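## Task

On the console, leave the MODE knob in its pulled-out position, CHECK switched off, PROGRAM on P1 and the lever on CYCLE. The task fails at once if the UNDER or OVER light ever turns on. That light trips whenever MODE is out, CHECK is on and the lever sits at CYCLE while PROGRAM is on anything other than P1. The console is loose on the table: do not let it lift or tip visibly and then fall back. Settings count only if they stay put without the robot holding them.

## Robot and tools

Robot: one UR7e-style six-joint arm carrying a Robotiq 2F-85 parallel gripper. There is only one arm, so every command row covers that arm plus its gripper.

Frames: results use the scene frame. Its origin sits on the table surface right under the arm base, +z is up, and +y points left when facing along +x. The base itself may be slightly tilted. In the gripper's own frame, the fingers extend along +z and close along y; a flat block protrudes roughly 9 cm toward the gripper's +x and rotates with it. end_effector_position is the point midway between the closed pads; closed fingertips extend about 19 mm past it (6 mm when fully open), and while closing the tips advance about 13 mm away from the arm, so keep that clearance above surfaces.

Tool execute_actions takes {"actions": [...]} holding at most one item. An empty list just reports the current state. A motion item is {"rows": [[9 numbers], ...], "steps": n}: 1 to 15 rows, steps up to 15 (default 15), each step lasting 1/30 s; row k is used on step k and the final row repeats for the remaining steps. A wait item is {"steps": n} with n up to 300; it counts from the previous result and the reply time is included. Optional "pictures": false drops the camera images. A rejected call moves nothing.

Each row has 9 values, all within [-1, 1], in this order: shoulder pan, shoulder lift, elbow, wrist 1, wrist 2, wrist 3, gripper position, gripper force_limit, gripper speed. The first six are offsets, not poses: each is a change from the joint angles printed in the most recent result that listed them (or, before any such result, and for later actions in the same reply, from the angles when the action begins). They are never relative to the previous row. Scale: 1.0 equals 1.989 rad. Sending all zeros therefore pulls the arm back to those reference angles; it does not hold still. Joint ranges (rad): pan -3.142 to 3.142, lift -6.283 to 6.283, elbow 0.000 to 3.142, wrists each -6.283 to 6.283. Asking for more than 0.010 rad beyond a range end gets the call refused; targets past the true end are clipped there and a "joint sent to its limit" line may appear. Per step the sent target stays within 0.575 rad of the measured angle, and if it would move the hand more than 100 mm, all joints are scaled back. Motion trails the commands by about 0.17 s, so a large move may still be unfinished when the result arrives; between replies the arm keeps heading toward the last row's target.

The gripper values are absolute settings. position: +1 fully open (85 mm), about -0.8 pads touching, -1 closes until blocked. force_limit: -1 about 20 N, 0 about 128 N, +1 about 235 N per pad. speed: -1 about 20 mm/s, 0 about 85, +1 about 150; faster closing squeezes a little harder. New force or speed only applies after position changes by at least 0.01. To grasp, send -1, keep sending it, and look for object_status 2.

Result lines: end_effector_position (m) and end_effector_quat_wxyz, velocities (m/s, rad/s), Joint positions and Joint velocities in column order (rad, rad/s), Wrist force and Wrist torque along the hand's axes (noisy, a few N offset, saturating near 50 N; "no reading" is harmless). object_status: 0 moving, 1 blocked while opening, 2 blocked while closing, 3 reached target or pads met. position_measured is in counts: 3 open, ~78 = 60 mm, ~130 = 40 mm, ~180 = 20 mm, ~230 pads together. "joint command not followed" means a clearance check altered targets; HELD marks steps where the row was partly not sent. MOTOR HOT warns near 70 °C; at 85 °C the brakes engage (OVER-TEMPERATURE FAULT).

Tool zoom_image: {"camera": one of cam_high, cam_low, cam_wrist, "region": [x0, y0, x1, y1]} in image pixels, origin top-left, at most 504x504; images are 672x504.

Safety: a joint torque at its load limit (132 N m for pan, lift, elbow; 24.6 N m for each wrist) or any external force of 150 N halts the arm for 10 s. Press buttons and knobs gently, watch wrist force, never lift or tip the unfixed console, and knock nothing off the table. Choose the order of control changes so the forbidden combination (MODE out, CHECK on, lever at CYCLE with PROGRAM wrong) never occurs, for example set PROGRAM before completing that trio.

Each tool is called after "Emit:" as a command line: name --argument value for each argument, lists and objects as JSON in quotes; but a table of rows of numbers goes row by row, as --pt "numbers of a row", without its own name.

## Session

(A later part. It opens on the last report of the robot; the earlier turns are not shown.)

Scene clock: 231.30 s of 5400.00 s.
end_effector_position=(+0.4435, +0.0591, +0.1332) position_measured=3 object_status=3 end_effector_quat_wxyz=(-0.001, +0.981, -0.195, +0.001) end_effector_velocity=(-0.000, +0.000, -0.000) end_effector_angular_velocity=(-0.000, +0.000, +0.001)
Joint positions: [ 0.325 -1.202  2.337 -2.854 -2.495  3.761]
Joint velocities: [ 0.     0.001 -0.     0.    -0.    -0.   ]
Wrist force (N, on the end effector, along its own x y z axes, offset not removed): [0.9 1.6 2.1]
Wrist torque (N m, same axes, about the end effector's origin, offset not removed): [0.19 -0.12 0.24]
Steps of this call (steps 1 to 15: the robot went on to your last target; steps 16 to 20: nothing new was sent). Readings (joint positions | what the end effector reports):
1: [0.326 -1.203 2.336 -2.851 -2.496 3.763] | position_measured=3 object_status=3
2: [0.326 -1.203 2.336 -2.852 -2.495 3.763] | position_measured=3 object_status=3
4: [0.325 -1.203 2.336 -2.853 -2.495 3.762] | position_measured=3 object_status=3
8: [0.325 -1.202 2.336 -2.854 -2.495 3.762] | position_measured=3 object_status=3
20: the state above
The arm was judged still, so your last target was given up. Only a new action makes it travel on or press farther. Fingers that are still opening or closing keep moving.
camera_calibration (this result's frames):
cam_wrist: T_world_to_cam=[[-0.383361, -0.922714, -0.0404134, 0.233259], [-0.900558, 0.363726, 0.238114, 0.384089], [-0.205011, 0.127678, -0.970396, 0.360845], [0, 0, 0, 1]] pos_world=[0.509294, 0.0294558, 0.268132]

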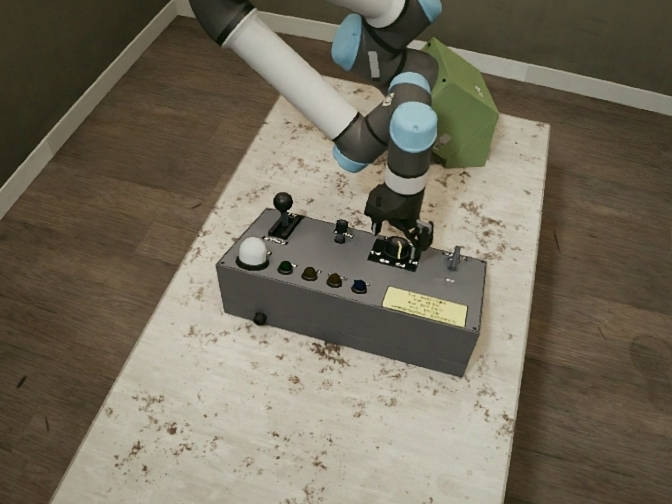

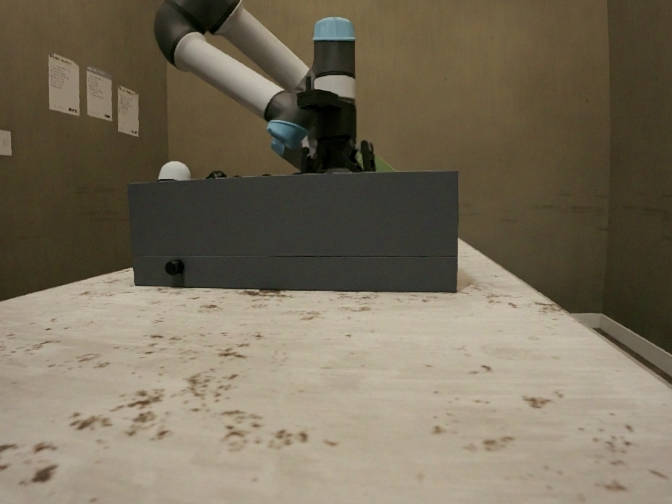

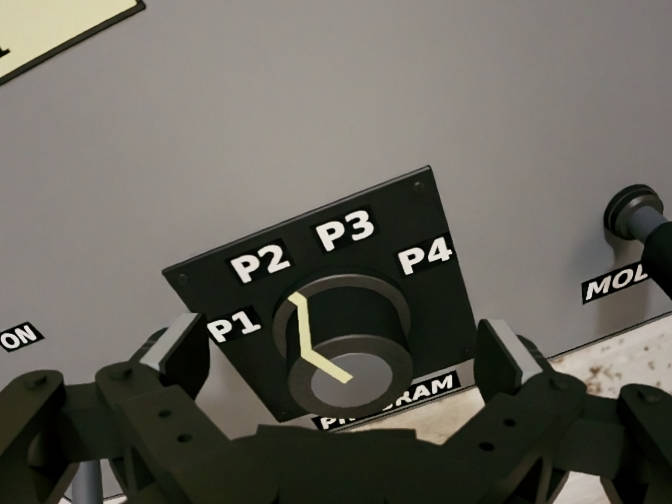

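Close slowly with moderate force.

Emit:
execute_actions --actions '[{"rows": [[0,0,0,0,0,0,-1,-0.5,-0.3]], "steps": 15}]' --pictures false

Emit:
execute_actions --actions '[{"steps": 30}]'

Scene clock: 234.30 s of 5400.00 s.
end_effector_position=(+0.4435, +0.0591, +0.1332) position_measured=74 object_status=0 end_effector_quat_wxyz=(-0.001, +0.981, -0.195, +0.001) end_effector_velocity=(+0.000, +0.000, +0.000) end_effector_angular_velocity=(+0.000, -0.000, +0.001)
Joint positions: [ 0.325 -1.202  2.337 -2.854 -2.495  3.761]
Joint velocities: [ 0.  0. -0.  0.  0. -0.]
Wrist force (N, on the end effector, along its own x y z axes, offset not removed): [3.1 1.7 2.5]
Wrist torque (N m, same axes, about the end effector's origin, offset not removed): [0.22 -0.38 0.23]
Steps of this call (steps 1 to 75: nothing new was sent; steps 76 to 90: all 15 steps of this action). Readings (joint positions | what the end effector reports):
76: [0.325 -1.202 2.337 -2.854 -2.495 3.761] | position_measured=3 object_status=0
77: [0.325 -1.202 2.337 -2.854 -2.495 3.761] | position_measured=4 object_status=0
79: [0.325 -1.202 2.337 -2.854 -2.495 3.761] | position_measured=12 object_status=0
83: [0.325 -1.202 2.337 -2.854 -2.495 3.761] | position_measured=34 object_status=0
90: the state above

Scene clock: 244.70 s of 5400.00 s.
end_effector_position=(+0.4442, +0.0572, +0.1334) position_measured=141 object_status=2 end_effector_quat_wxyz=(+0.002, +0.981, -0.196, +0.002) end_effector_velocity=(-0.000, +0.000, -0.000) end_effector_angular_velocity=(-0.000, +0.000, +0.002)
Joint positions: [ 0.325 -1.203  2.337 -2.855 -2.501  3.761]
Joint velocities: [-0.     0.001  0.    -0.    -0.    -0.001]
Wrist force (N, on the end effector, along its own x y z axes, offset not removed): [25.8 50.0 -23.0]
Wrist torque (N m, same axes, about the end effector's origin, offset not removed): [-1.59 0.51 -0.82]
TORQUE FAULT: the external load on joint 5 (wrist 2) reached its load limit, and the arm stopped for 10 seconds. The arm's remaining commands of this call were not run. The arm holds where it stopped, with its grip as last carried out, and accepts commands again: back off and push less far. The arm stops again, at the same cost, whenever a joint's load reaches its limit.
The stop began at step 12 of this call (marked STOPPED below). From that step on the arm followed nothing that you had sent. Nothing is kept back now, and the robot has no last target.
Steps of this call (steps 1 to 11: the robot went on to your last target; steps 12 to 312: the stop). Readings (joint positions | what the end effector reports):
1: [0.325 -1.202 2.337 -2.854 -2.495 3.761] | position_measured=80 object_status=0
2: [0.325 -1.202 2.337 -2.854 -2.495 3.761] | position_measured=86 object_status=0
4: [0.325 -1.202 2.337 -2.854 -2.495 3.761] | position_measured=97 object_status=0
8: [0.325 -1.202 2.337 -2.854 -2.496 3.761] | position_measured=120 object_status=0
12: [0.325 -1.203 2.337 -2.855 -2.499 3.761] | position_measured=139 object_status=0 STOPPED
312: the state above
camera_calibration (this result's frames):
cam_wrist: T_world_to_cam=[[-0.384747, -0.922305, -0.0363738, 0.231859], [-0.900484, 0.366405, 0.234257, 0.385692], [-0.202729, 0.122884, -0.971494, 0.360858], [0, 0, 0, 1]] pos_world=[0.509672, 0.0281822, 0.268654]

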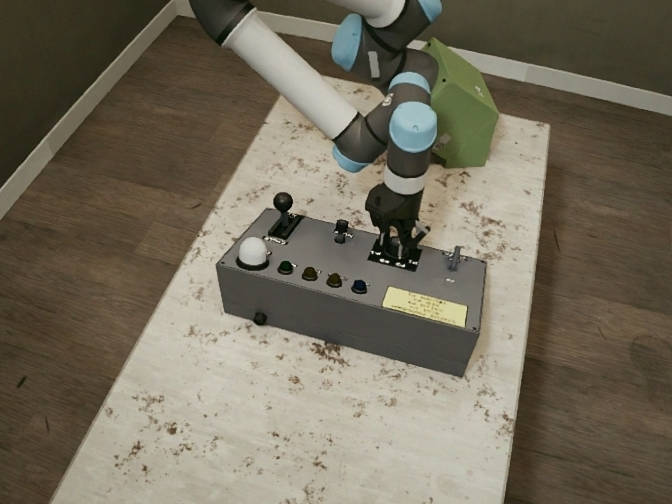

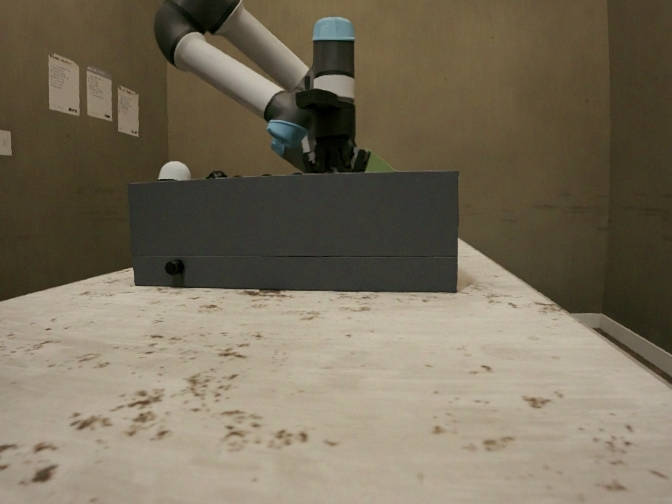

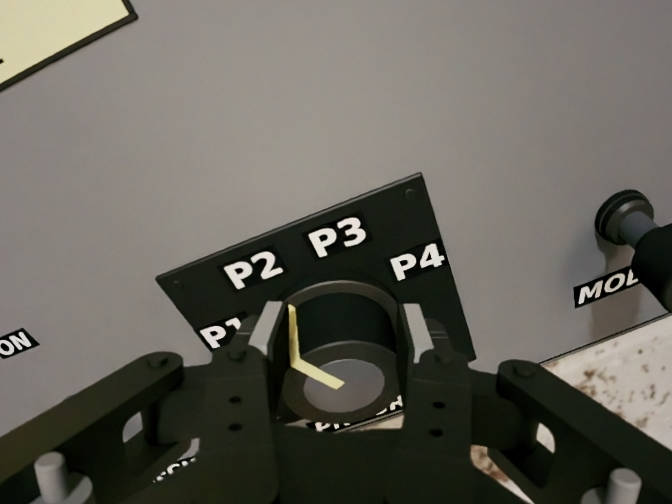

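Emit:
execute_actions --actions '[{"rows": [[0,0,0,0,0,-0.1,-1,-0.5,-0.3]], "steps": 15}]'

Scene clock: 255.80 s of 5400.00 s.
end_effector_position=(+0.4443, +0.0574, +0.1335) position_measured=143 object_status=2 end_effector_quat_wxyz=(+0.002, +0.995, -0.100, +0.002) end_effector_velocity=(-0.001, -0.001, -0.000) end_effector_angular_velocity=(-0.004, +0.001, +0.050)
Joint positions: [ 0.325 -1.203  2.336 -2.855 -2.501  3.568]
Joint velocities: [ 0.     0.     0.003  0.001 -0.003 -0.047]
Wrist force (N, on the end effector, along its own x y z axes, offset not removed): [50.0 -45.0 -5.4]
Wrist torque (N m, same axes, about the end effector's origin, offset not removed): [0.91 0.60 1.12]
Steps of this call (steps 1 to 90: nothing new was sent; then 7.60 s passed at rest; steps 91 to 105: all 15 steps of this action). Readings (joint positions | what the end effector reports):
91: [0.325 -1.203 2.337 -2.855 -2.501 3.761] | position_measured=142 object_status=2
92: [0.325 -1.203 2.337 -2.855 -2.501 3.752] | position_measured=142 object_status=2
94: [0.325 -1.203 2.336 -2.855 -2.500 3.692] | position_measured=142 object_status=2
98: [0.325 -1.203 2.336 -2.856 -2.500 3.603] | position_measured=142 object_status=2
105: the state above
camera_calibration (this result's frames):
cam_wrist: T_world_to_cam=[[-0.200384, -0.979063, -0.0358083, 0.153284], [-0.953982, 0.186668, 0.234679, 0.419779], [-0.223081, 0.0811865, -0.971413, 0.37232], [0, 0, 0, 1]] pos_world=[0.514235, 0.0414878, 0.268652]

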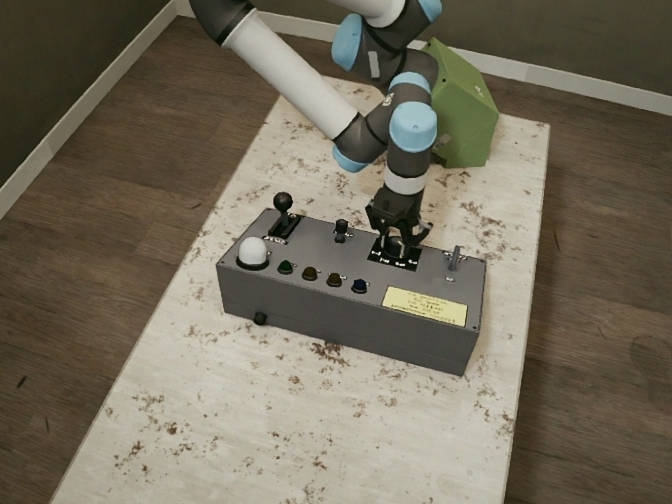

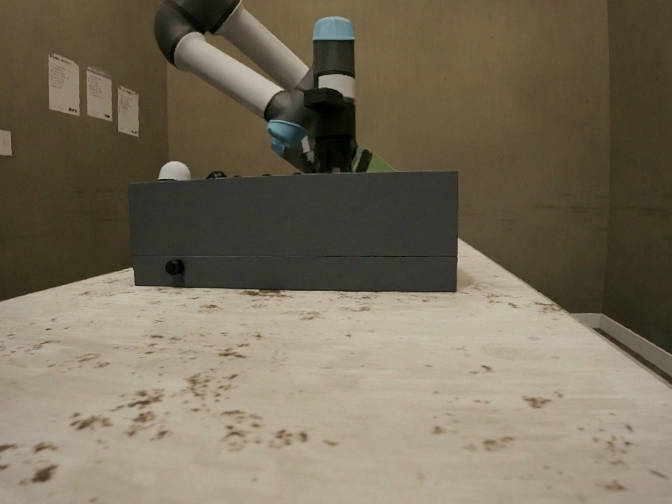

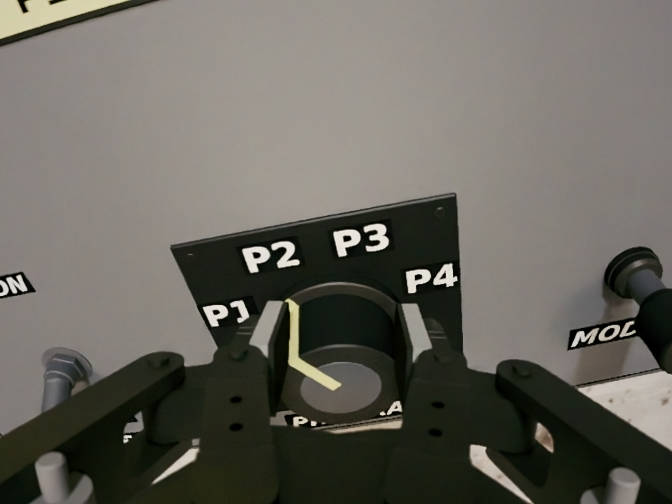

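Emit:
execute_actions --actions '[{"rows": [[0,0,0,0,0,-0.15,-1,-0.5,-0.3]], "steps": 15}]' --pictures false

Scene clock: 268.57 s of 5400.00 s.
end_effector_position=(+0.4529, +0.0579, +0.1374) position_measured=231 object_status=3 end_effector_quat_wxyz=(-0.004, +1.000, +0.015, +0.012) end_effector_velocity=(-0.000, +0.000, -0.000) end_effector_angular_velocity=(-0.000, +0.000, +0.000)
Joint positions: [ 0.327 -1.205  2.329 -2.879 -2.494  3.313]
Joint velocities: [ 0.  0.  0.  0. -0.  0.]
Wrist force (N, on the end effector, along its own x y z axes, offset not removed): [20.2 6.5 -9.3]
Wrist torque (N m, same axes, about the end effector's origin, offset not removed): [-0.09 0.33 0.19]
FORCE FAULT: contact force on the arm reached its limit, and the arm stopped for 10 seconds. The contact can be on any part of the arm, not only on its tool. The arm's remaining commands of this call were not run. The arm holds still and accepts commands again. Move the arm away from the contact; if what it grips holds it there, let go first. Pushing or pulling that hard again can fault the arm again.
The stop began at step 83 of this call (marked STOPPED below). From that step on the arm followed nothing that you had sent. 5 steps, steps kept back included, did not run and will not run. Nothing is kept back now, and the robot has no last target.
Steps of this call (steps 1 to 15: the robot went on to your last target; steps 16 to 72: nothing new was sent; steps 73 to 82: the first 10 steps of this action; steps 83 to 383: the stop). Readings (joint positions | what the end effector reports):
73: [0.325 -1.203 2.337 -2.855 -2.501 3.562] | position_measured=143 object_status=2
74: [0.325 -1.203 2.337 -2.855 -2.501 3.553] | position_measured=143 object_status=2
76: [0.325 -1.203 2.336 -2.855 -2.500 3.484] | position_measured=143 object_status=2
80: [0.325 -1.203 2.336 -2.856 -2.500 3.339] | position_measured=153 object_status=0
83: [0.326 -1.203 2.334 -2.860 -2.497 3.313] | position_measured=167 object_status=0 STOPPED
383: the state above

Emit:
execute_actions --actions '[{"rows": [[0,0,0,0,0,0,1,0,1]], "steps": 10}]' --pictures false

Emit:
execute_actions --actions '[{"rows": [[0.0278,-0.0267,-0.0172,0.0813,-0.0008,0.0467,1,0,1]], "steps": 15}]' --pictures false

Emit:
execute_actions --actions '[{"steps": 20}]'

Scene clock: 272.83 s of 5400.00 s.
end_effector_position=(+0.4527, +0.0580, +0.1373) position_measured=135 object_status=0 end_effector_quat_wxyz=(-0.004, +1.000, +0.015, +0.012) end_effector_velocity=(+0.001, -0.000, +0.000) end_effector_angular_velocity=(+0.001, -0.002, -0.001)
Joint positions: [ 0.327 -1.205  2.329 -2.878 -2.493  3.313]
Joint velocities: [ 0.    -0.     0.    -0.003  0.    -0.001]
Wrist force (N, on the end effector, along its own x y z axes, offset not removed): [1.3 -1.6 -1.2]
Wrist torque (N m, same axes, about the end effector's origin, offset not removed): [-0.49 -0.09 0.07]
Steps of this call (steps 1 to 90: nothing new was sent; then 0.93 s passed at rest; steps 91 to 100: all 10 steps of this action). Readings (joint positions | what the end effector reports):
91: [0.327 -1.205 2.329 -2.879 -2.494 3.313] | position_measured=231 object_status=0
92: [0.327 -1.205 2.329 -2.879 -2.494 3.313] | position_measured=230 object_status=0
94: [0.327 -1.205 2.329 -2.878 -2.493 3.313] | position_measured=212 object_status=0
98: [0.327 -1.205 2.329 -2.878 -2.493 3.313] | position_measured=161 object_status=0
100: the state above

Scene clock: 273.33 s of 5400.00 s.
end_effector_position=(+0.4559, +0.0620, +0.1651) position_measured=3 object_status=0 end_effector_quat_wxyz=(-0.007, +1.000, +0.015, +0.011) end_effector_velocity=(-0.001, +0.001, +0.005) end_effector_angular_velocity=(-0.000, +0.004, +0.003)
Joint positions: [ 0.381 -1.257  2.295 -2.721 -2.495  3.404]
Joint velocities: [ 0.01  -0.01  -0.006  0.035 -0.     0.019]
Wrist force (N, on the end effector, along its own x y z axes, offset not removed): [2.1 0.1 -1.9]
Wrist torque (N m, same axes, about the end effector's origin, offset not removed): [0.09 -0.38 0.01]
Steps of this call (steps 1 to 15: all 15 steps of this action). Readings (joint positions | what the end effector reports):
1: [0.328 -1.206 2.328 -2.878 -2.493 3.313] | position_measured=122 object_status=0
2: [0.335 -1.212 2.323 -2.869 -2.494 3.322] | position_measured=108 object_status=0
4: [0.354 -1.231 2.311 -2.817 -2.494 3.355] | position_measured=82 object_status=0
8: [0.374 -1.250 2.300 -2.748 -2.495 3.390] | position_measured=29 object_status=0
15: the state above

Scene clock: 274.00 s of 5400.00 s.
end_effector_position=(+0.4558, +0.0620, +0.1657) position_measured=3 object_status=3 end_effector_quat_wxyz=(-0.007, +1.000, +0.015, +0.010) end_effector_velocity=(-0.000, +0.000, -0.000) end_effector_angular_velocity=(+0.000, +0.000, +0.001)
Joint positions: [ 0.383 -1.258  2.294 -2.717 -2.495  3.406]
Joint velocities: [-0.    -0.     0.     0.     0.    -0.001]
Wrist force (N, on the end effector, along its own x y z axes, offset not removed): [1.3 3.0 -0.2]
Wrist torque (N m, same axes, about the end effector's origin, offset not removed): [0.33 -0.25 0.01]
Steps of this call (steps 1 to 15: the robot went on to your last target; steps 16 to 20: nothing new was sent). Readings (joint positions | what the end effector reports):
1: [0.382 -1.257 2.295 -2.720 -2.495 3.404] | position_measured=3 object_status=0
2: [0.382 -1.257 2.295 -2.719 -2.495 3.404] | position_measured=3 object_status=0
4: [0.382 -1.258 2.295 -2.718 -2.495 3.405] | position_measured=3 object_status=0
8: [0.382 -1.258 2.294 -2.717 -2.495 3.405] | position_measured=3 object_status=3
20: the state above
The arm was judged still, so your last target was given up. Only a new action makes it travel on or press farther. Fingers that are still opening or closing keep moving.
camera_calibration (this result's frames):
cam_wrist: T_world_to_cam=[[0.0288597, -0.99821, -0.0523805, 0.0607538], [-0.975051, -0.0396511, 0.21841, 0.448647], [-0.220096, 0.0447704, -0.97445, 0.407166], [0, 0, 0, 1]] pos_world=[0.525316, 0.0602055, 0.301956]

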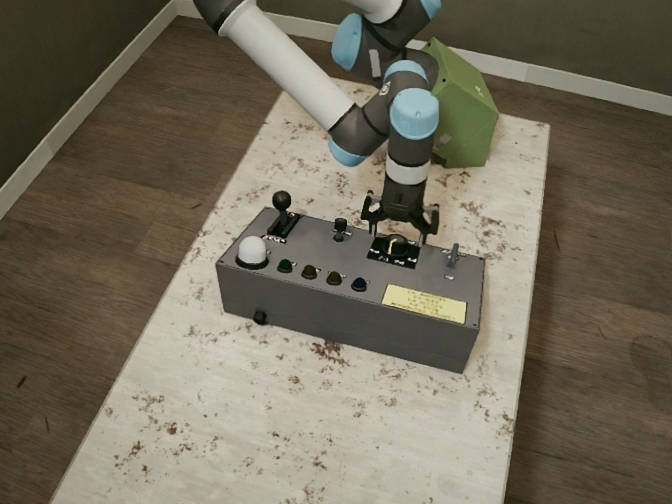

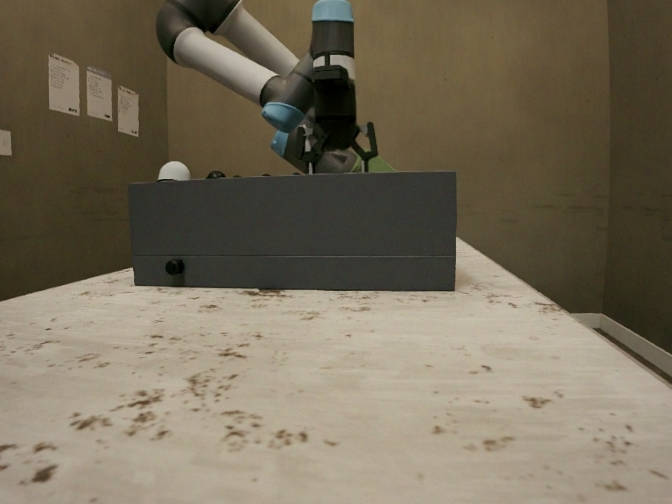

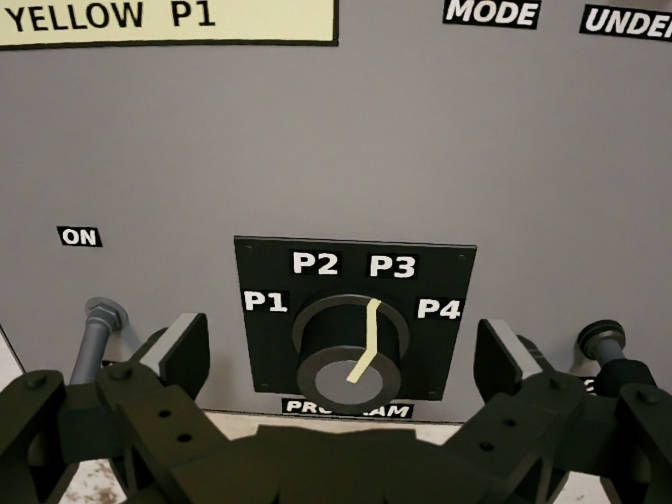

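Emit:
execute_actions --actions '[{"rows": [[-0.0277,0.0281,0.0254,-0.0713,-0.0009,-0.0162,1,0,0]], "steps": 15}]' --pictures false

Emit:
execute_actions --actions '[{"rows": [[0,0,0,0,0,0,-1,-1,-0.5]], "steps": 15}]' --pictures false

Emit:
execute_actions --actions '[{"steps": 45}]'

Scene clock: 297.17 s of 5400.00 s.
end_effector_position=(+0.4400, +0.0597, +0.1340) position_measured=3 object_status=3 end_effector_quat_wxyz=(-0.000, +1.000, +0.001, +0.001) end_effector_velocity=(-0.003, -0.001, -0.006) end_effector_angular_velocity=(-0.002, +0.002, -0.008)
Joint positions: [ 0.329 -1.203  2.344 -2.855 -2.497  3.374]
Joint velocities: [-0.011  0.01   0.01  -0.03  -0.    -0.006]
Wrist force (N, on the end effector, along its own x y z axes, offset not removed): [3.8 -1.7 0.1]
Wrist torque (N m, same axes, about the end effector's origin, offset not removed): [-0.43 -0.56 0.01]
Steps of this call (steps 1 to 90: nothing new was sent; then 19.67 s passed at rest; steps 91 to 105: all 15 steps of this action). Readings (joint positions | what the end effector reports):
91: [0.382 -1.257 2.295 -2.717 -2.495 3.405] | position_measured=3 object_status=3
92: [0.375 -1.251 2.301 -2.726 -2.495 3.400] | position_measured=3 object_status=3
94: [0.356 -1.231 2.319 -2.774 -2.496 3.389] | position_measured=3 object_status=3
98: [0.336 -1.211 2.337 -2.832 -2.497 3.378] | position_measured=3 object_status=3
105: the state above

Scene clock: 297.67 s of 5400.00 s.
end_effector_position=(+0.4399, +0.0597, +0.1339) position_measured=60 object_status=0 end_effector_quat_wxyz=(-0.000, +1.000, +0.001, +0.001) end_effector_velocity=(+0.001, +0.000, +0.001) end_effector_angular_velocity=(+0.001, -0.002, +0.001)
Joint positions: [ 0.329 -1.203  2.344 -2.855 -2.497  3.374]
Joint velocities: [ 0.002 -0.    -0.001  0.    -0.    -0.001]
Wrist force (N, on the end effector, along its own x y z axes, offset not removed): [-0.5 0.6 1.8]
Wrist torque (N m, same axes, about the end effector's origin, offset not removed): [0.06 0.34 -0.06]
Steps of this call (steps 1 to 15: all 15 steps of this action). Readings (joint positions | what the end effector reports):
1: [0.328 -1.203 2.344 -2.856 -2.497 3.374] | position_measured=3 object_status=0
2: [0.328 -1.203 2.344 -2.856 -2.497 3.374] | position_measured=4 object_status=0
4: [0.328 -1.203 2.344 -2.856 -2.497 3.374] | position_measured=10 object_status=0
8: [0.328 -1.203 2.344 -2.855 -2.497 3.374] | position_measured=28 object_status=0
15: the state above

Scene clock: 299.17 s of 5400.00 s.
end_effector_position=(+0.4400, +0.0597, +0.1340) position_measured=136 object_status=2 end_effector_quat_wxyz=(-0.000, +1.000, +0.001, +0.001) end_effector_velocity=(+0.000, +0.000, +0.000) end_effector_angular_velocity=(+0.000, -0.000, -0.002)
Joint positions: [ 0.329 -1.203  2.344 -2.855 -2.497  3.374]
Joint velocities: [ 0.     0.    -0.     0.     0.     0.002]
Wrist force (N, on the end effector, along its own x y z axes, offset not removed): [7.7 21.0 -8.7]
Wrist torque (N m, same axes, about the end effector's origin, offset not removed): [-0.11 -0.03 -0.34]
Steps of this call (steps 1 to 15: the robot went on to your last target; steps 16 to 45: nothing new was sent). Readings (joint positions | what the end effector reports):
1: [0.329 -1.203 2.344 -2.855 -2.497 3.374] | position_measured=65 object_status=0
2: [0.329 -1.203 2.344 -2.855 -2.497 3.374] | position_measured=69 object_status=0
4: [0.329 -1.203 2.344 -2.855 -2.497 3.374] | position_measured=79 object_status=0
8: [0.329 -1.203 2.344 -2.855 -2.497 3.374] | position_measured=97 object_status=0
45: the state above
The arm was judged still, so your last target was given up. Only a new action makes it travel on or press farther. Fingers that are still opening or closing keep moving.
camera_calibration (this result's frames):
cam_wrist: T_world_to_cam=[[0.0000260968, -0.999241, -0.0389615, 0.0681513], [-0.971341, -0.00928603, 0.237507, 0.43408], [-0.237689, 0.0378387, -0.970604, 0.380558], [0, 0, 0, 1]] pos_world=[0.512092, 0.0577306, 0.268929]

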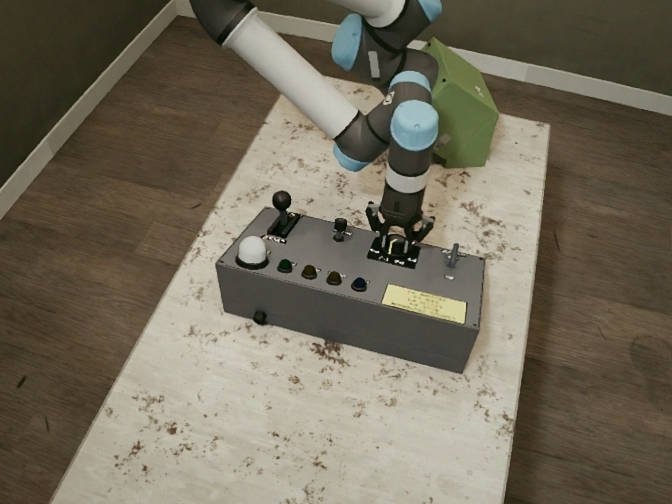

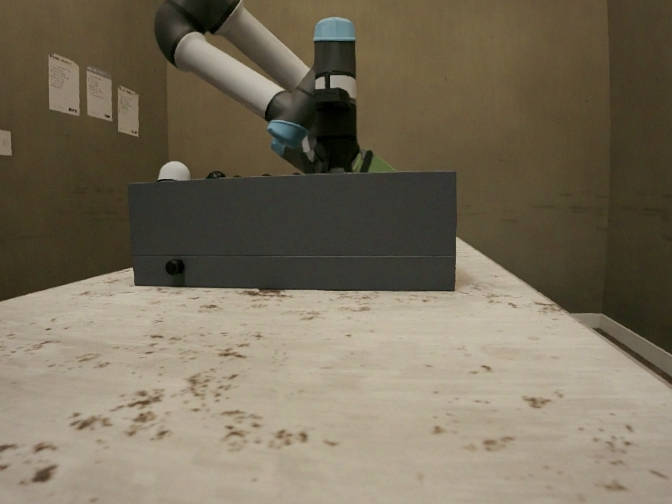

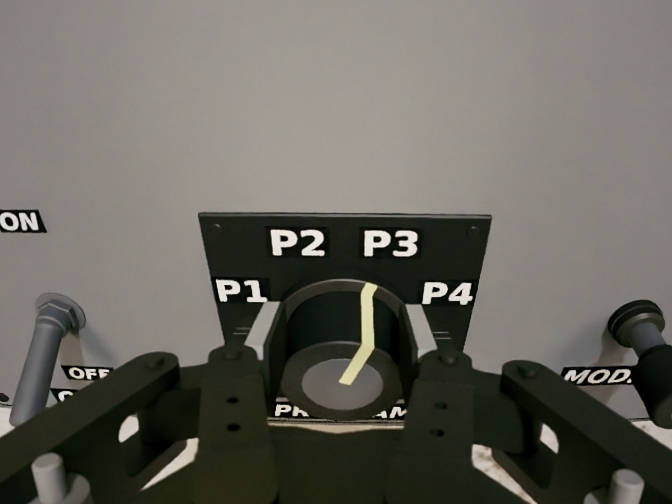

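Emit:
execute_actions --actions '[{"rows": [[-0.00142,-0.00235,0.00116,-0.00072,0.0002,0,-1,-1,-0.5]], "steps": 15}]' --pictures false

Scene clock: 318.60 s of 5400.00 s.
end_effector_position=(+0.4400, +0.0579, +0.1340) position_measured=136 object_status=2 end_effector_quat_wxyz=(-0.000, +1.000, -0.001, +0.001) end_effector_velocity=(+0.000, -0.001, +0.000) end_effector_angular_velocity=(-0.002, -0.001, -0.000)
Joint positions: [ 0.326 -1.208  2.346 -2.856 -2.496  3.374]
Joint velocities: [-0.001 -0.002  0.    -0.    -0.002 -0.002]
Wrist force (N, on the end effector, along its own x y z axes, offset not removed): [12.8 -19.3 -4.1]
Wrist torque (N m, same axes, about the end effector's origin, offset not removed): [0.33 0.16 0.37]
Steps of this call (steps 1 to 90: nothing new was sent; then 15.93 s passed at rest; steps 91 to 105: all 15 steps of this action). Readings (joint positions | what the end effector reports):
91: [0.329 -1.203 2.344 -2.855 -2.497 3.374] | position_measured=136 object_status=2
92: [0.328 -1.204 2.344 -2.855 -2.497 3.374] | position_measured=136 object_status=2
94: [0.328 -1.206 2.345 -2.855 -2.496 3.374] | position_measured=136 object_status=2
98: [0.327 -1.207 2.346 -2.856 -2.496 3.374] | position_measured=136 object_status=2
105: the state above

Emit:
execute_actions --actions '[{"rows": [[0.00064,0.00106,-0.00052,0.00032,-0.0001,0,-0.98,-0.6,-0.5]], "steps": 15}]' --pictures false

Scene clock: 322.10 s of 5400.00 s.
end_effector_position=(+0.4400, +0.0586, +0.1340) position_measured=142 object_status=2 end_effector_quat_wxyz=(-0.000, +1.000, -0.000, +0.001) end_effector_velocity=(-0.000, +0.000, -0.000) end_effector_angular_velocity=(+0.000, +0.001, +0.001)
Joint positions: [ 0.327 -1.206  2.345 -2.856 -2.497  3.374]
Joint velocities: [ 0.     0.001 -0.001  0.001  0.    -0.   ]
Wrist force (N, on the end effector, along its own x y z axes, offset not removed): [18.2 -4.3 -24.2]
Wrist torque (N m, same axes, about the end effector's origin, offset not removed): [0.68 0.30 0.15]
Steps of this call (steps 1 to 15: the robot went on to your last target; steps 16 to 90: nothing new was sent; steps 91 to 105: all 15 steps of this action). Readings (joint positions | what the end effector reports):
91: [0.326 -1.208 2.346 -2.856 -2.496 3.374] | position_measured=136 object_status=0
92: [0.326 -1.208 2.346 -2.856 -2.496 3.374] | position_measured=137 object_status=0
94: [0.326 -1.207 2.346 -2.856 -2.496 3.374] | position_measured=141 object_status=0
98: [0.327 -1.206 2.345 -2.856 -2.497 3.374] | position_measured=142 object_status=0
105: the state above

Emit:
execute_actions --actions '[{"rows": [[0,0,0,0,0,0,0.1,-0.6,0.5],[0,0,0,0,0,0,0.1,-0.6,0.5],[0,0,0,0,0,0,0.1,-0.6,0.5],[0,0,0,0,0,0,0.1,-0.6,0.5],[0,0,0,0,0,0,0.1,-0.6,0.5],[0,0,0,0,0,0,0.1,-0.6,0.5],[0.00051,-0.00058,0.00373,-0.00246,-0.00008,0,0.1,-0.6,0.5]], "steps": 15}]' --pictures false

Emit:
execute_actions --actions '[{"rows": [[0,0,0,0,0,0,-1,-0.6,-0.5]], "steps": 15}]' --pictures false

Emit:
execute_actions --actions '[{"steps": 20}]' --pictures false

Scene clock: 336.00 s of 5400.00 s.
end_effector_position=(+0.4374, +0.0586, +0.1339) position_measured=117 object_status=0 end_effector_quat_wxyz=(-0.000, +1.000, +0.000, +0.001) end_effector_velocity=(-0.003, -0.000, +0.001) end_effector_angular_velocity=(+0.000, -0.001, +0.001)
Joint positions: [ 0.328 -1.207  2.352 -2.86  -2.497  3.374]
Joint velocities: [ 0.002 -0.002  0.008 -0.004 -0.     0.001]
Wrist force (N, on the end effector, along its own x y z axes, offset not removed): [-2.5 -0.9 3.6]
Wrist torque (N m, same axes, about the end effector's origin, offset not removed): [-0.13 0.66 0.07]
Steps of this call (steps 1 to 15: the robot went on to your last target; steps 16 to 90: nothing new was sent; then 10.40 s passed at rest; steps 91 to 105: all 15 steps of this action). Readings (joint positions | what the end effector reports):
91: [0.327 -1.206 2.345 -2.856 -2.496 3.374] | position_measured=142 object_status=0
92: [0.327 -1.206 2.345 -2.856 -2.496 3.374] | position_measured=141 object_status=0
94: [0.327 -1.206 2.345 -2.855 -2.496 3.374] | position_measured=127 object_status=0
98: [0.327 -1.206 2.346 -2.856 -2.496 3.374] | position_measured=117 object_status=0
105: the state above

Scene clock: 336.50 s of 5400.00 s.
end_effector_position=(+0.4374, +0.0586, +0.1340) position_measured=136 object_status=2 end_effector_quat_wxyz=(-0.000, +1.000, +0.000, +0.001) end_effector_velocity=(+0.000, -0.000, -0.000) end_effector_angular_velocity=(-0.000, +0.001, +0.001)
Joint positions: [ 0.328 -1.207  2.352 -2.86  -2.497  3.374]
Joint velocities: [-0.001  0.    -0.001  0.002  0.    -0.   ]
Wrist force (N, on the end effector, along its own x y z axes, offset not removed): [7.5 -3.0 -23.6]
Wrist torque (N m, same axes, about the end effector's origin, offset not removed): [0.36 -0.62 0.16]
Steps of this call (steps 1 to 15: all 15 steps of this action). Readings (joint positions | what the end effector reports):
1: [0.328 -1.207 2.352 -2.860 -2.497 3.374] | position_measured=117 object_status=0
2: [0.328 -1.207 2.352 -2.860 -2.497 3.374] | position_measured=117 object_status=0
4: [0.328 -1.207 2.352 -2.860 -2.497 3.374] | position_measured=124 object_status=0
8: [0.328 -1.207 2.352 -2.860 -2.497 3.374] | position_measured=136 object_status=0
15: the state above

Scene clock: 337.17 s of 5400.00 s.
end_effector_position=(+0.4374, +0.0586, +0.1339) position_measured=136 object_status=2 end_effector_quat_wxyz=(-0.000, +1.000, +0.000, +0.001) end_effector_velocity=(-0.000, +0.000, +0.000) end_effector_angular_velocity=(+0.000, -0.000, +0.000)
Joint positions: [ 0.328 -1.207  2.352 -2.86  -2.497  3.374]
Joint velocities: [ 0.  0.  0. -0.  0. -0.]
Wrist force (N, on the end effector, along its own x y z axes, offset not removed): [4.1 -4.5 -21.4]
Wrist torque (N m, same axes, about the end effector's origin, offset not removed): [0.12 -0.10 0.21]
Steps of this call (steps 1 to 15: the robot went on to your last target; steps 16 to 20: nothing new was sent). Readings (joint positions | what the end effector reports):
1: [0.328 -1.207 2.352 -2.860 -2.497 3.374] | position_measured=136 object_status=2
2: [0.328 -1.207 2.352 -2.860 -2.497 3.374] | position_measured=136 object_status=2
4: [0.328 -1.207 2.352 -2.860 -2.497 3.374] | position_measured=136 object_status=2
8: [0.328 -1.207 2.352 -2.860 -2.497 3.374] | position_measured=136 object_status=2
20: the state above
The arm was judged still, so your last target was given up. Only a new action makes it travel on or press farther. Fingers that are still opening or closing keep moving.

Emit:
execute_actions --actions '[{"rows": [[0,0,0,0,0,-0.2,-1,-0.6,-0.5]], "steps": 15}]' --pictures false

Scene clock: 339.27 s of 5400.00 s.
end_effector_position=(+0.4374, +0.0588, +0.1339) position_measured=147 object_status=0 end_effector_quat_wxyz=(-0.000, +0.982, +0.190, +0.001) end_effector_velocity=(-0.000, +0.000, +0.000) end_effector_angular_velocity=(+0.000, -0.001, +0.129)
Joint positions: [ 0.328 -1.207  2.351 -2.86  -2.496  2.991]
Joint velocities: [ 0.001 -0.     0.    -0.     0.    -0.128]
Wrist force (N, on the end effector, along its own x y z axes, offset not removed): [50.0 -50.0 -27.2]
Wrist torque (N m, same axes, about the end effector's origin, offset not removed): [1.39 1.59 1.30]
Steps of this call (steps 1 to 48: nothing new was sent; steps 49 to 63: all 15 steps of this action). Readings (joint positions | what the end effector reports):
49: [0.328 -1.207 2.352 -2.860 -2.497 3.373] | position_measured=136 object_status=2
50: [0.328 -1.207 2.352 -2.860 -2.497 3.365] | position_measured=136 object_status=2
52: [0.328 -1.207 2.351 -2.860 -2.496 3.295] | position_measured=136 object_status=2
56: [0.328 -1.207 2.351 -2.860 -2.496 3.091] | position_measured=137 object_status=2
63: the state above

Emit:
execute_actions --actions '[{"rows": [[0,0,0,0,0,0,0.3,-0.6,1]], "steps": 15}]'

Scene clock: 341.43 s of 5400.00 s.
end_effector_position=(+0.4373, +0.0587, +0.1338) position_measured=91 object_status=0 end_effector_quat_wxyz=(-0.000, +0.982, +0.191, +0.001) end_effector_velocity=(+0.001, +0.001, +0.001) end_effector_angular_velocity=(+0.002, -0.003, -0.001)
Joint positions: [ 0.328 -1.207  2.351 -2.86  -2.496  2.991]
Joint velocities: [ 0.003  0.    -0.001 -0.     0.     0.002]
Wrist force (N, on the end effector, along its own x y z axes, offset not removed): [1.8 2.5 2.9]
Wrist torque (N m, same axes, about the end effector's origin, offset not removed): [0.24 -0.39 0.08]
Steps of this call (steps 1 to 30: the robot went on to your last target; steps 31 to 50: nothing new was sent; steps 51 to 65: all 15 steps of this action). Readings (joint positions | what the end effector reports):
51: [0.328 -1.207 2.352 -2.860 -2.497 2.977] | position_measured=147 object_status=0
52: [0.328 -1.207 2.352 -2.860 -2.497 2.979] | position_measured=146 object_status=0
54: [0.328 -1.207 2.352 -2.859 -2.498 2.984] | position_measured=128 object_status=0
58: [0.328 -1.207 2.352 -2.860 -2.497 2.989] | position_measured=95 object_status=0
65: the state above
camera_calibration (this result's frames):
cam_wrist: T_world_to_cam=[[0.372304, -0.927299, -0.0388136, -0.099907], [-0.897928, -0.37046, 0.237666, 0.420561], [-0.234766, -0.053632, -0.970571, 0.383895], [0, 0, 0, 1]] pos_world=[0.504955, 0.0837462, 0.268767]

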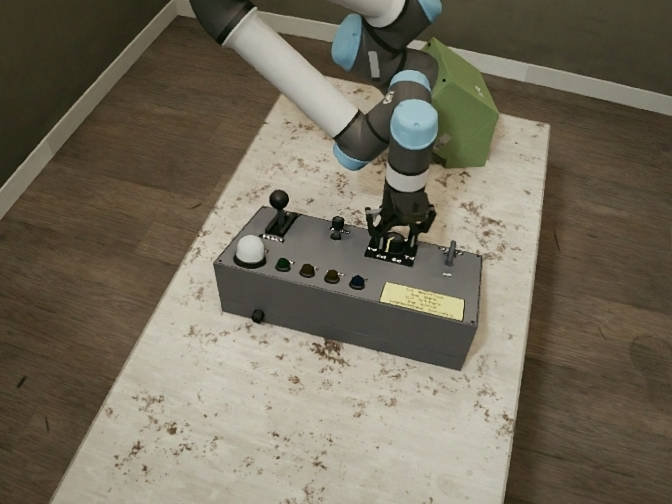

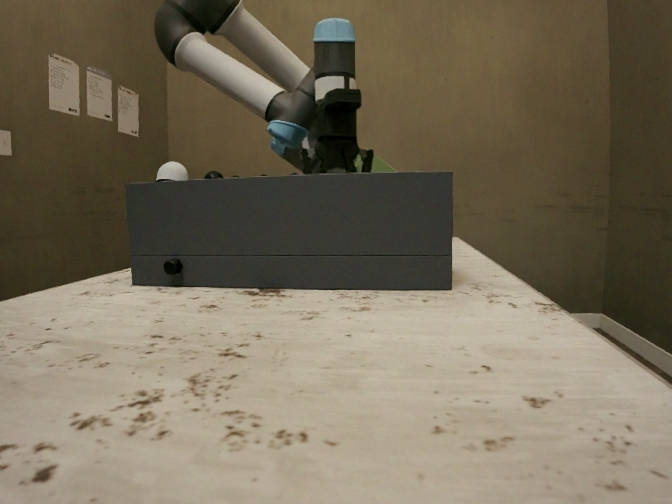

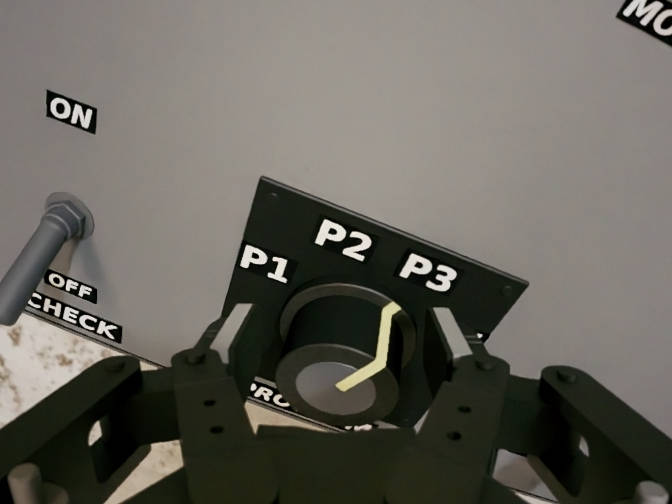

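Emit:
execute_actions --actions '[{"rows": [[0,0,0,0,0,-0.4,1,-1,1]], "steps": 15}]' --pictures false

Emit:
execute_actions --actions '[{"steps": 15}]' --pictures false

Emit:
execute_actions --actions '[{"rows": [[0,0,0,0,0,0,-1,-1,-0.3]], "steps": 15}]' --pictures false

Emit:
execute_actions --actions '[{"steps": 30}]'

Scene clock: 362.37 s of 5400.00 s.
end_effector_position=(+0.4374, +0.0587, +0.1339) position_measured=3 object_status=0 end_effector_quat_wxyz=(-0.000, +0.849, +0.528, +0.001) end_effector_velocity=(+0.000, -0.000, -0.000) end_effector_angular_velocity=(-0.001, -0.000, +0.568)
Joint positions: [ 0.328 -1.207  2.351 -2.86  -2.496  2.262]
Joint velocities: [-0.001 -0.    -0.    -0.    -0.    -0.569]
Wrist force (N, on the end effector, along its own x y z axes, offset not removed): [1.2 1.7 1.1]
Wrist torque (N m, same axes, about the end effector's origin, offset not removed): [0.24 -0.22 0.04]
Steps of this call (steps 1 to 15: the robot went on to your last target; steps 16 to 90: nothing new was sent; then 17.43 s passed at rest; steps 91 to 105: all 15 steps of this action). Readings (joint positions | what the end effector reports):
91: [0.328 -1.207 2.351 -2.860 -2.496 2.991] | position_measured=91 object_status=0
92: [0.328 -1.207 2.351 -2.860 -2.496 2.982] | position_measured=89 object_status=0
94: [0.328 -1.207 2.351 -2.860 -2.496 2.913] | position_measured=71 object_status=0
98: [0.328 -1.207 2.351 -2.860 -2.496 2.640] | position_measured=22 object_status=0
105: the state above

Scene clock: 362.87 s of 5400.00 s.
end_effector_position=(+0.4374, +0.0587, +0.1338) position_measured=3 object_status=3 end_effector_quat_wxyz=(-0.000, +0.832, +0.556, +0.001) end_effector_velocity=(-0.000, +0.000, +0.000) end_effector_angular_velocity=(+0.000, -0.000, +0.008)
Joint positions: [ 0.328 -1.207  2.351 -2.86  -2.496  2.197]
Joint velocities: [ 0.001  0.     0.    -0.     0.    -0.007]
Wrist force (N, on the end effector, along its own x y z axes, offset not removed): [0.4 0.2 -0.1]
Wrist torque (N m, same axes, about the end effector's origin, offset not removed): [0.03 -0.05 -0.20]
Steps of this call (steps 1 to 15: the robot went on to your last target). Readings (joint positions | what the end effector reports):
1: [0.328 -1.207 2.351 -2.860 -2.496 2.245] | position_measured=3 object_status=0
2: [0.328 -1.207 2.351 -2.860 -2.496 2.233] | position_measured=3 object_status=0
4: [0.328 -1.207 2.351 -2.860 -2.496 2.217] | position_measured=3 object_status=0
8: [0.328 -1.207 2.351 -2.860 -2.496 2.202] | position_measured=3 object_status=3
15: the state above

Scene clock: 363.37 s of 5400.00 s.
end_effector_position=(+0.4374, +0.0587, +0.1338) position_measured=74 object_status=0 end_effector_quat_wxyz=(-0.000, +0.832, +0.556, +0.001) end_effector_velocity=(+0.000, +0.000, +0.000) end_effector_angular_velocity=(-0.000, -0.000, +0.000)
Joint positions: [ 0.328 -1.207  2.351 -2.86  -2.496  2.197]
Joint velocities: [ 0.  0. -0. -0. -0. -0.]
Wrist force (N, on the end effector, along its own x y z axes, offset not removed): [1.5 -0.4 4.0]
Wrist torque (N m, same axes, about the end effector's origin, offset not removed): [-0.16 -0.27 0.10]
Steps of this call (steps 1 to 15: all 15 steps of this action). Readings (joint positions | what the end effector reports):
1: [0.328 -1.207 2.351 -2.860 -2.496 2.196] | position_measured=3 object_status=0
2: [0.328 -1.207 2.351 -2.860 -2.496 2.196] | position_measured=4 object_status=0
4: [0.328 -1.207 2.351 -2.860 -2.496 2.196] | position_measured=12 object_status=0
8: [0.328 -1.207 2.351 -2.860 -2.496 2.196] | position_measured=34 object_status=0
15: the state above

Scene clock: 364.37 s of 5400.00 s.
end_effector_position=(+0.4373, +0.0587, +0.1338) position_measured=109 object_status=2 end_effector_quat_wxyz=(-0.000, +0.831, +0.556, +0.001) end_effector_velocity=(+0.000, -0.000, +0.000) end_effector_angular_velocity=(-0.000, -0.000, -0.002)
Joint positions: [ 0.328 -1.207  2.351 -2.86  -2.496  2.197]
Joint velocities: [-0.    -0.    -0.    -0.    -0.     0.001]
Wrist force (N, on the end effector, along its own x y z axes, offset not removed): [3.6 -28.3 -46.6]
Wrist torque (N m, same axes, about the end effector's origin, offset not removed): [2.20 0.18 0.02]
Steps of this call (steps 1 to 15: the robot went on to your last target; steps 16 to 30: nothing new was sent). Readings (joint positions | what the end effector reports):
1: [0.328 -1.207 2.351 -2.860 -2.496 2.197] | position_measured=80 object_status=0
2: [0.328 -1.207 2.351 -2.860 -2.496 2.197] | position_measured=86 object_status=0
4: [0.328 -1.207 2.351 -2.860 -2.496 2.197] | position_measured=97 object_status=0
8: [0.328 -1.207 2.352 -2.860 -2.496 2.197] | position_measured=109 object_status=0
30: the state above
The arm was judged still, so your last target was given up. Only a new action makes it travel on or press farther. Fingers that are still opening or closing keep moving.
camera_calibration (this result's frames):
cam_wrist: T_world_to_cam=[[0.92258, -0.383938, -0.0379265, -0.372559], [-0.364839, -0.900181, 0.237839, 0.218488], [-0.125456, -0.205589, -0.970564, 0.345001], [0, 0, 0, 1]] pos_world=[0.466711, 0.124567, 0.268751]

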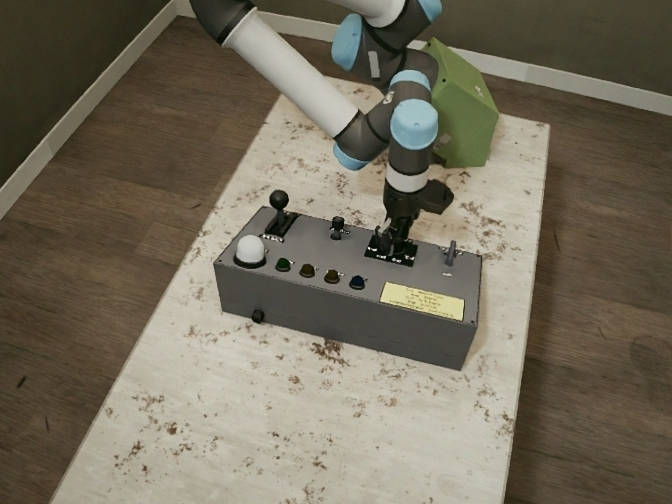

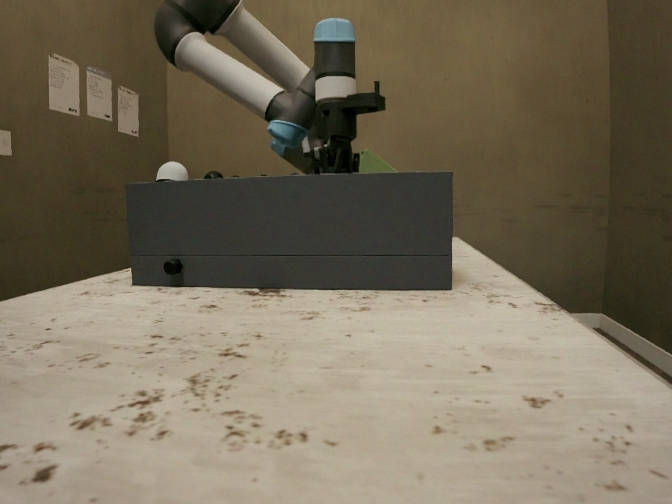

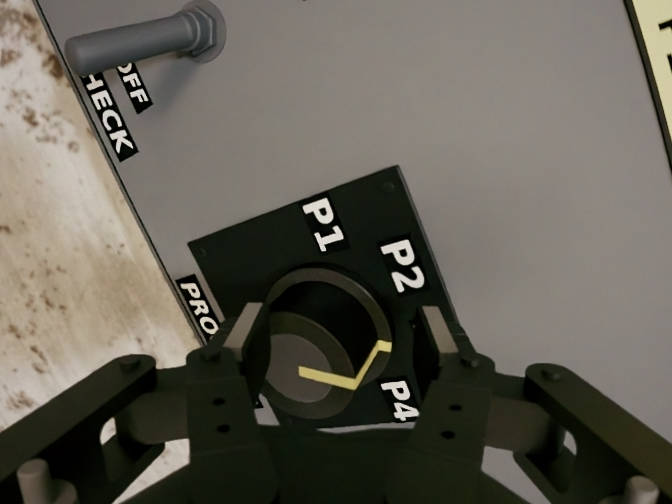

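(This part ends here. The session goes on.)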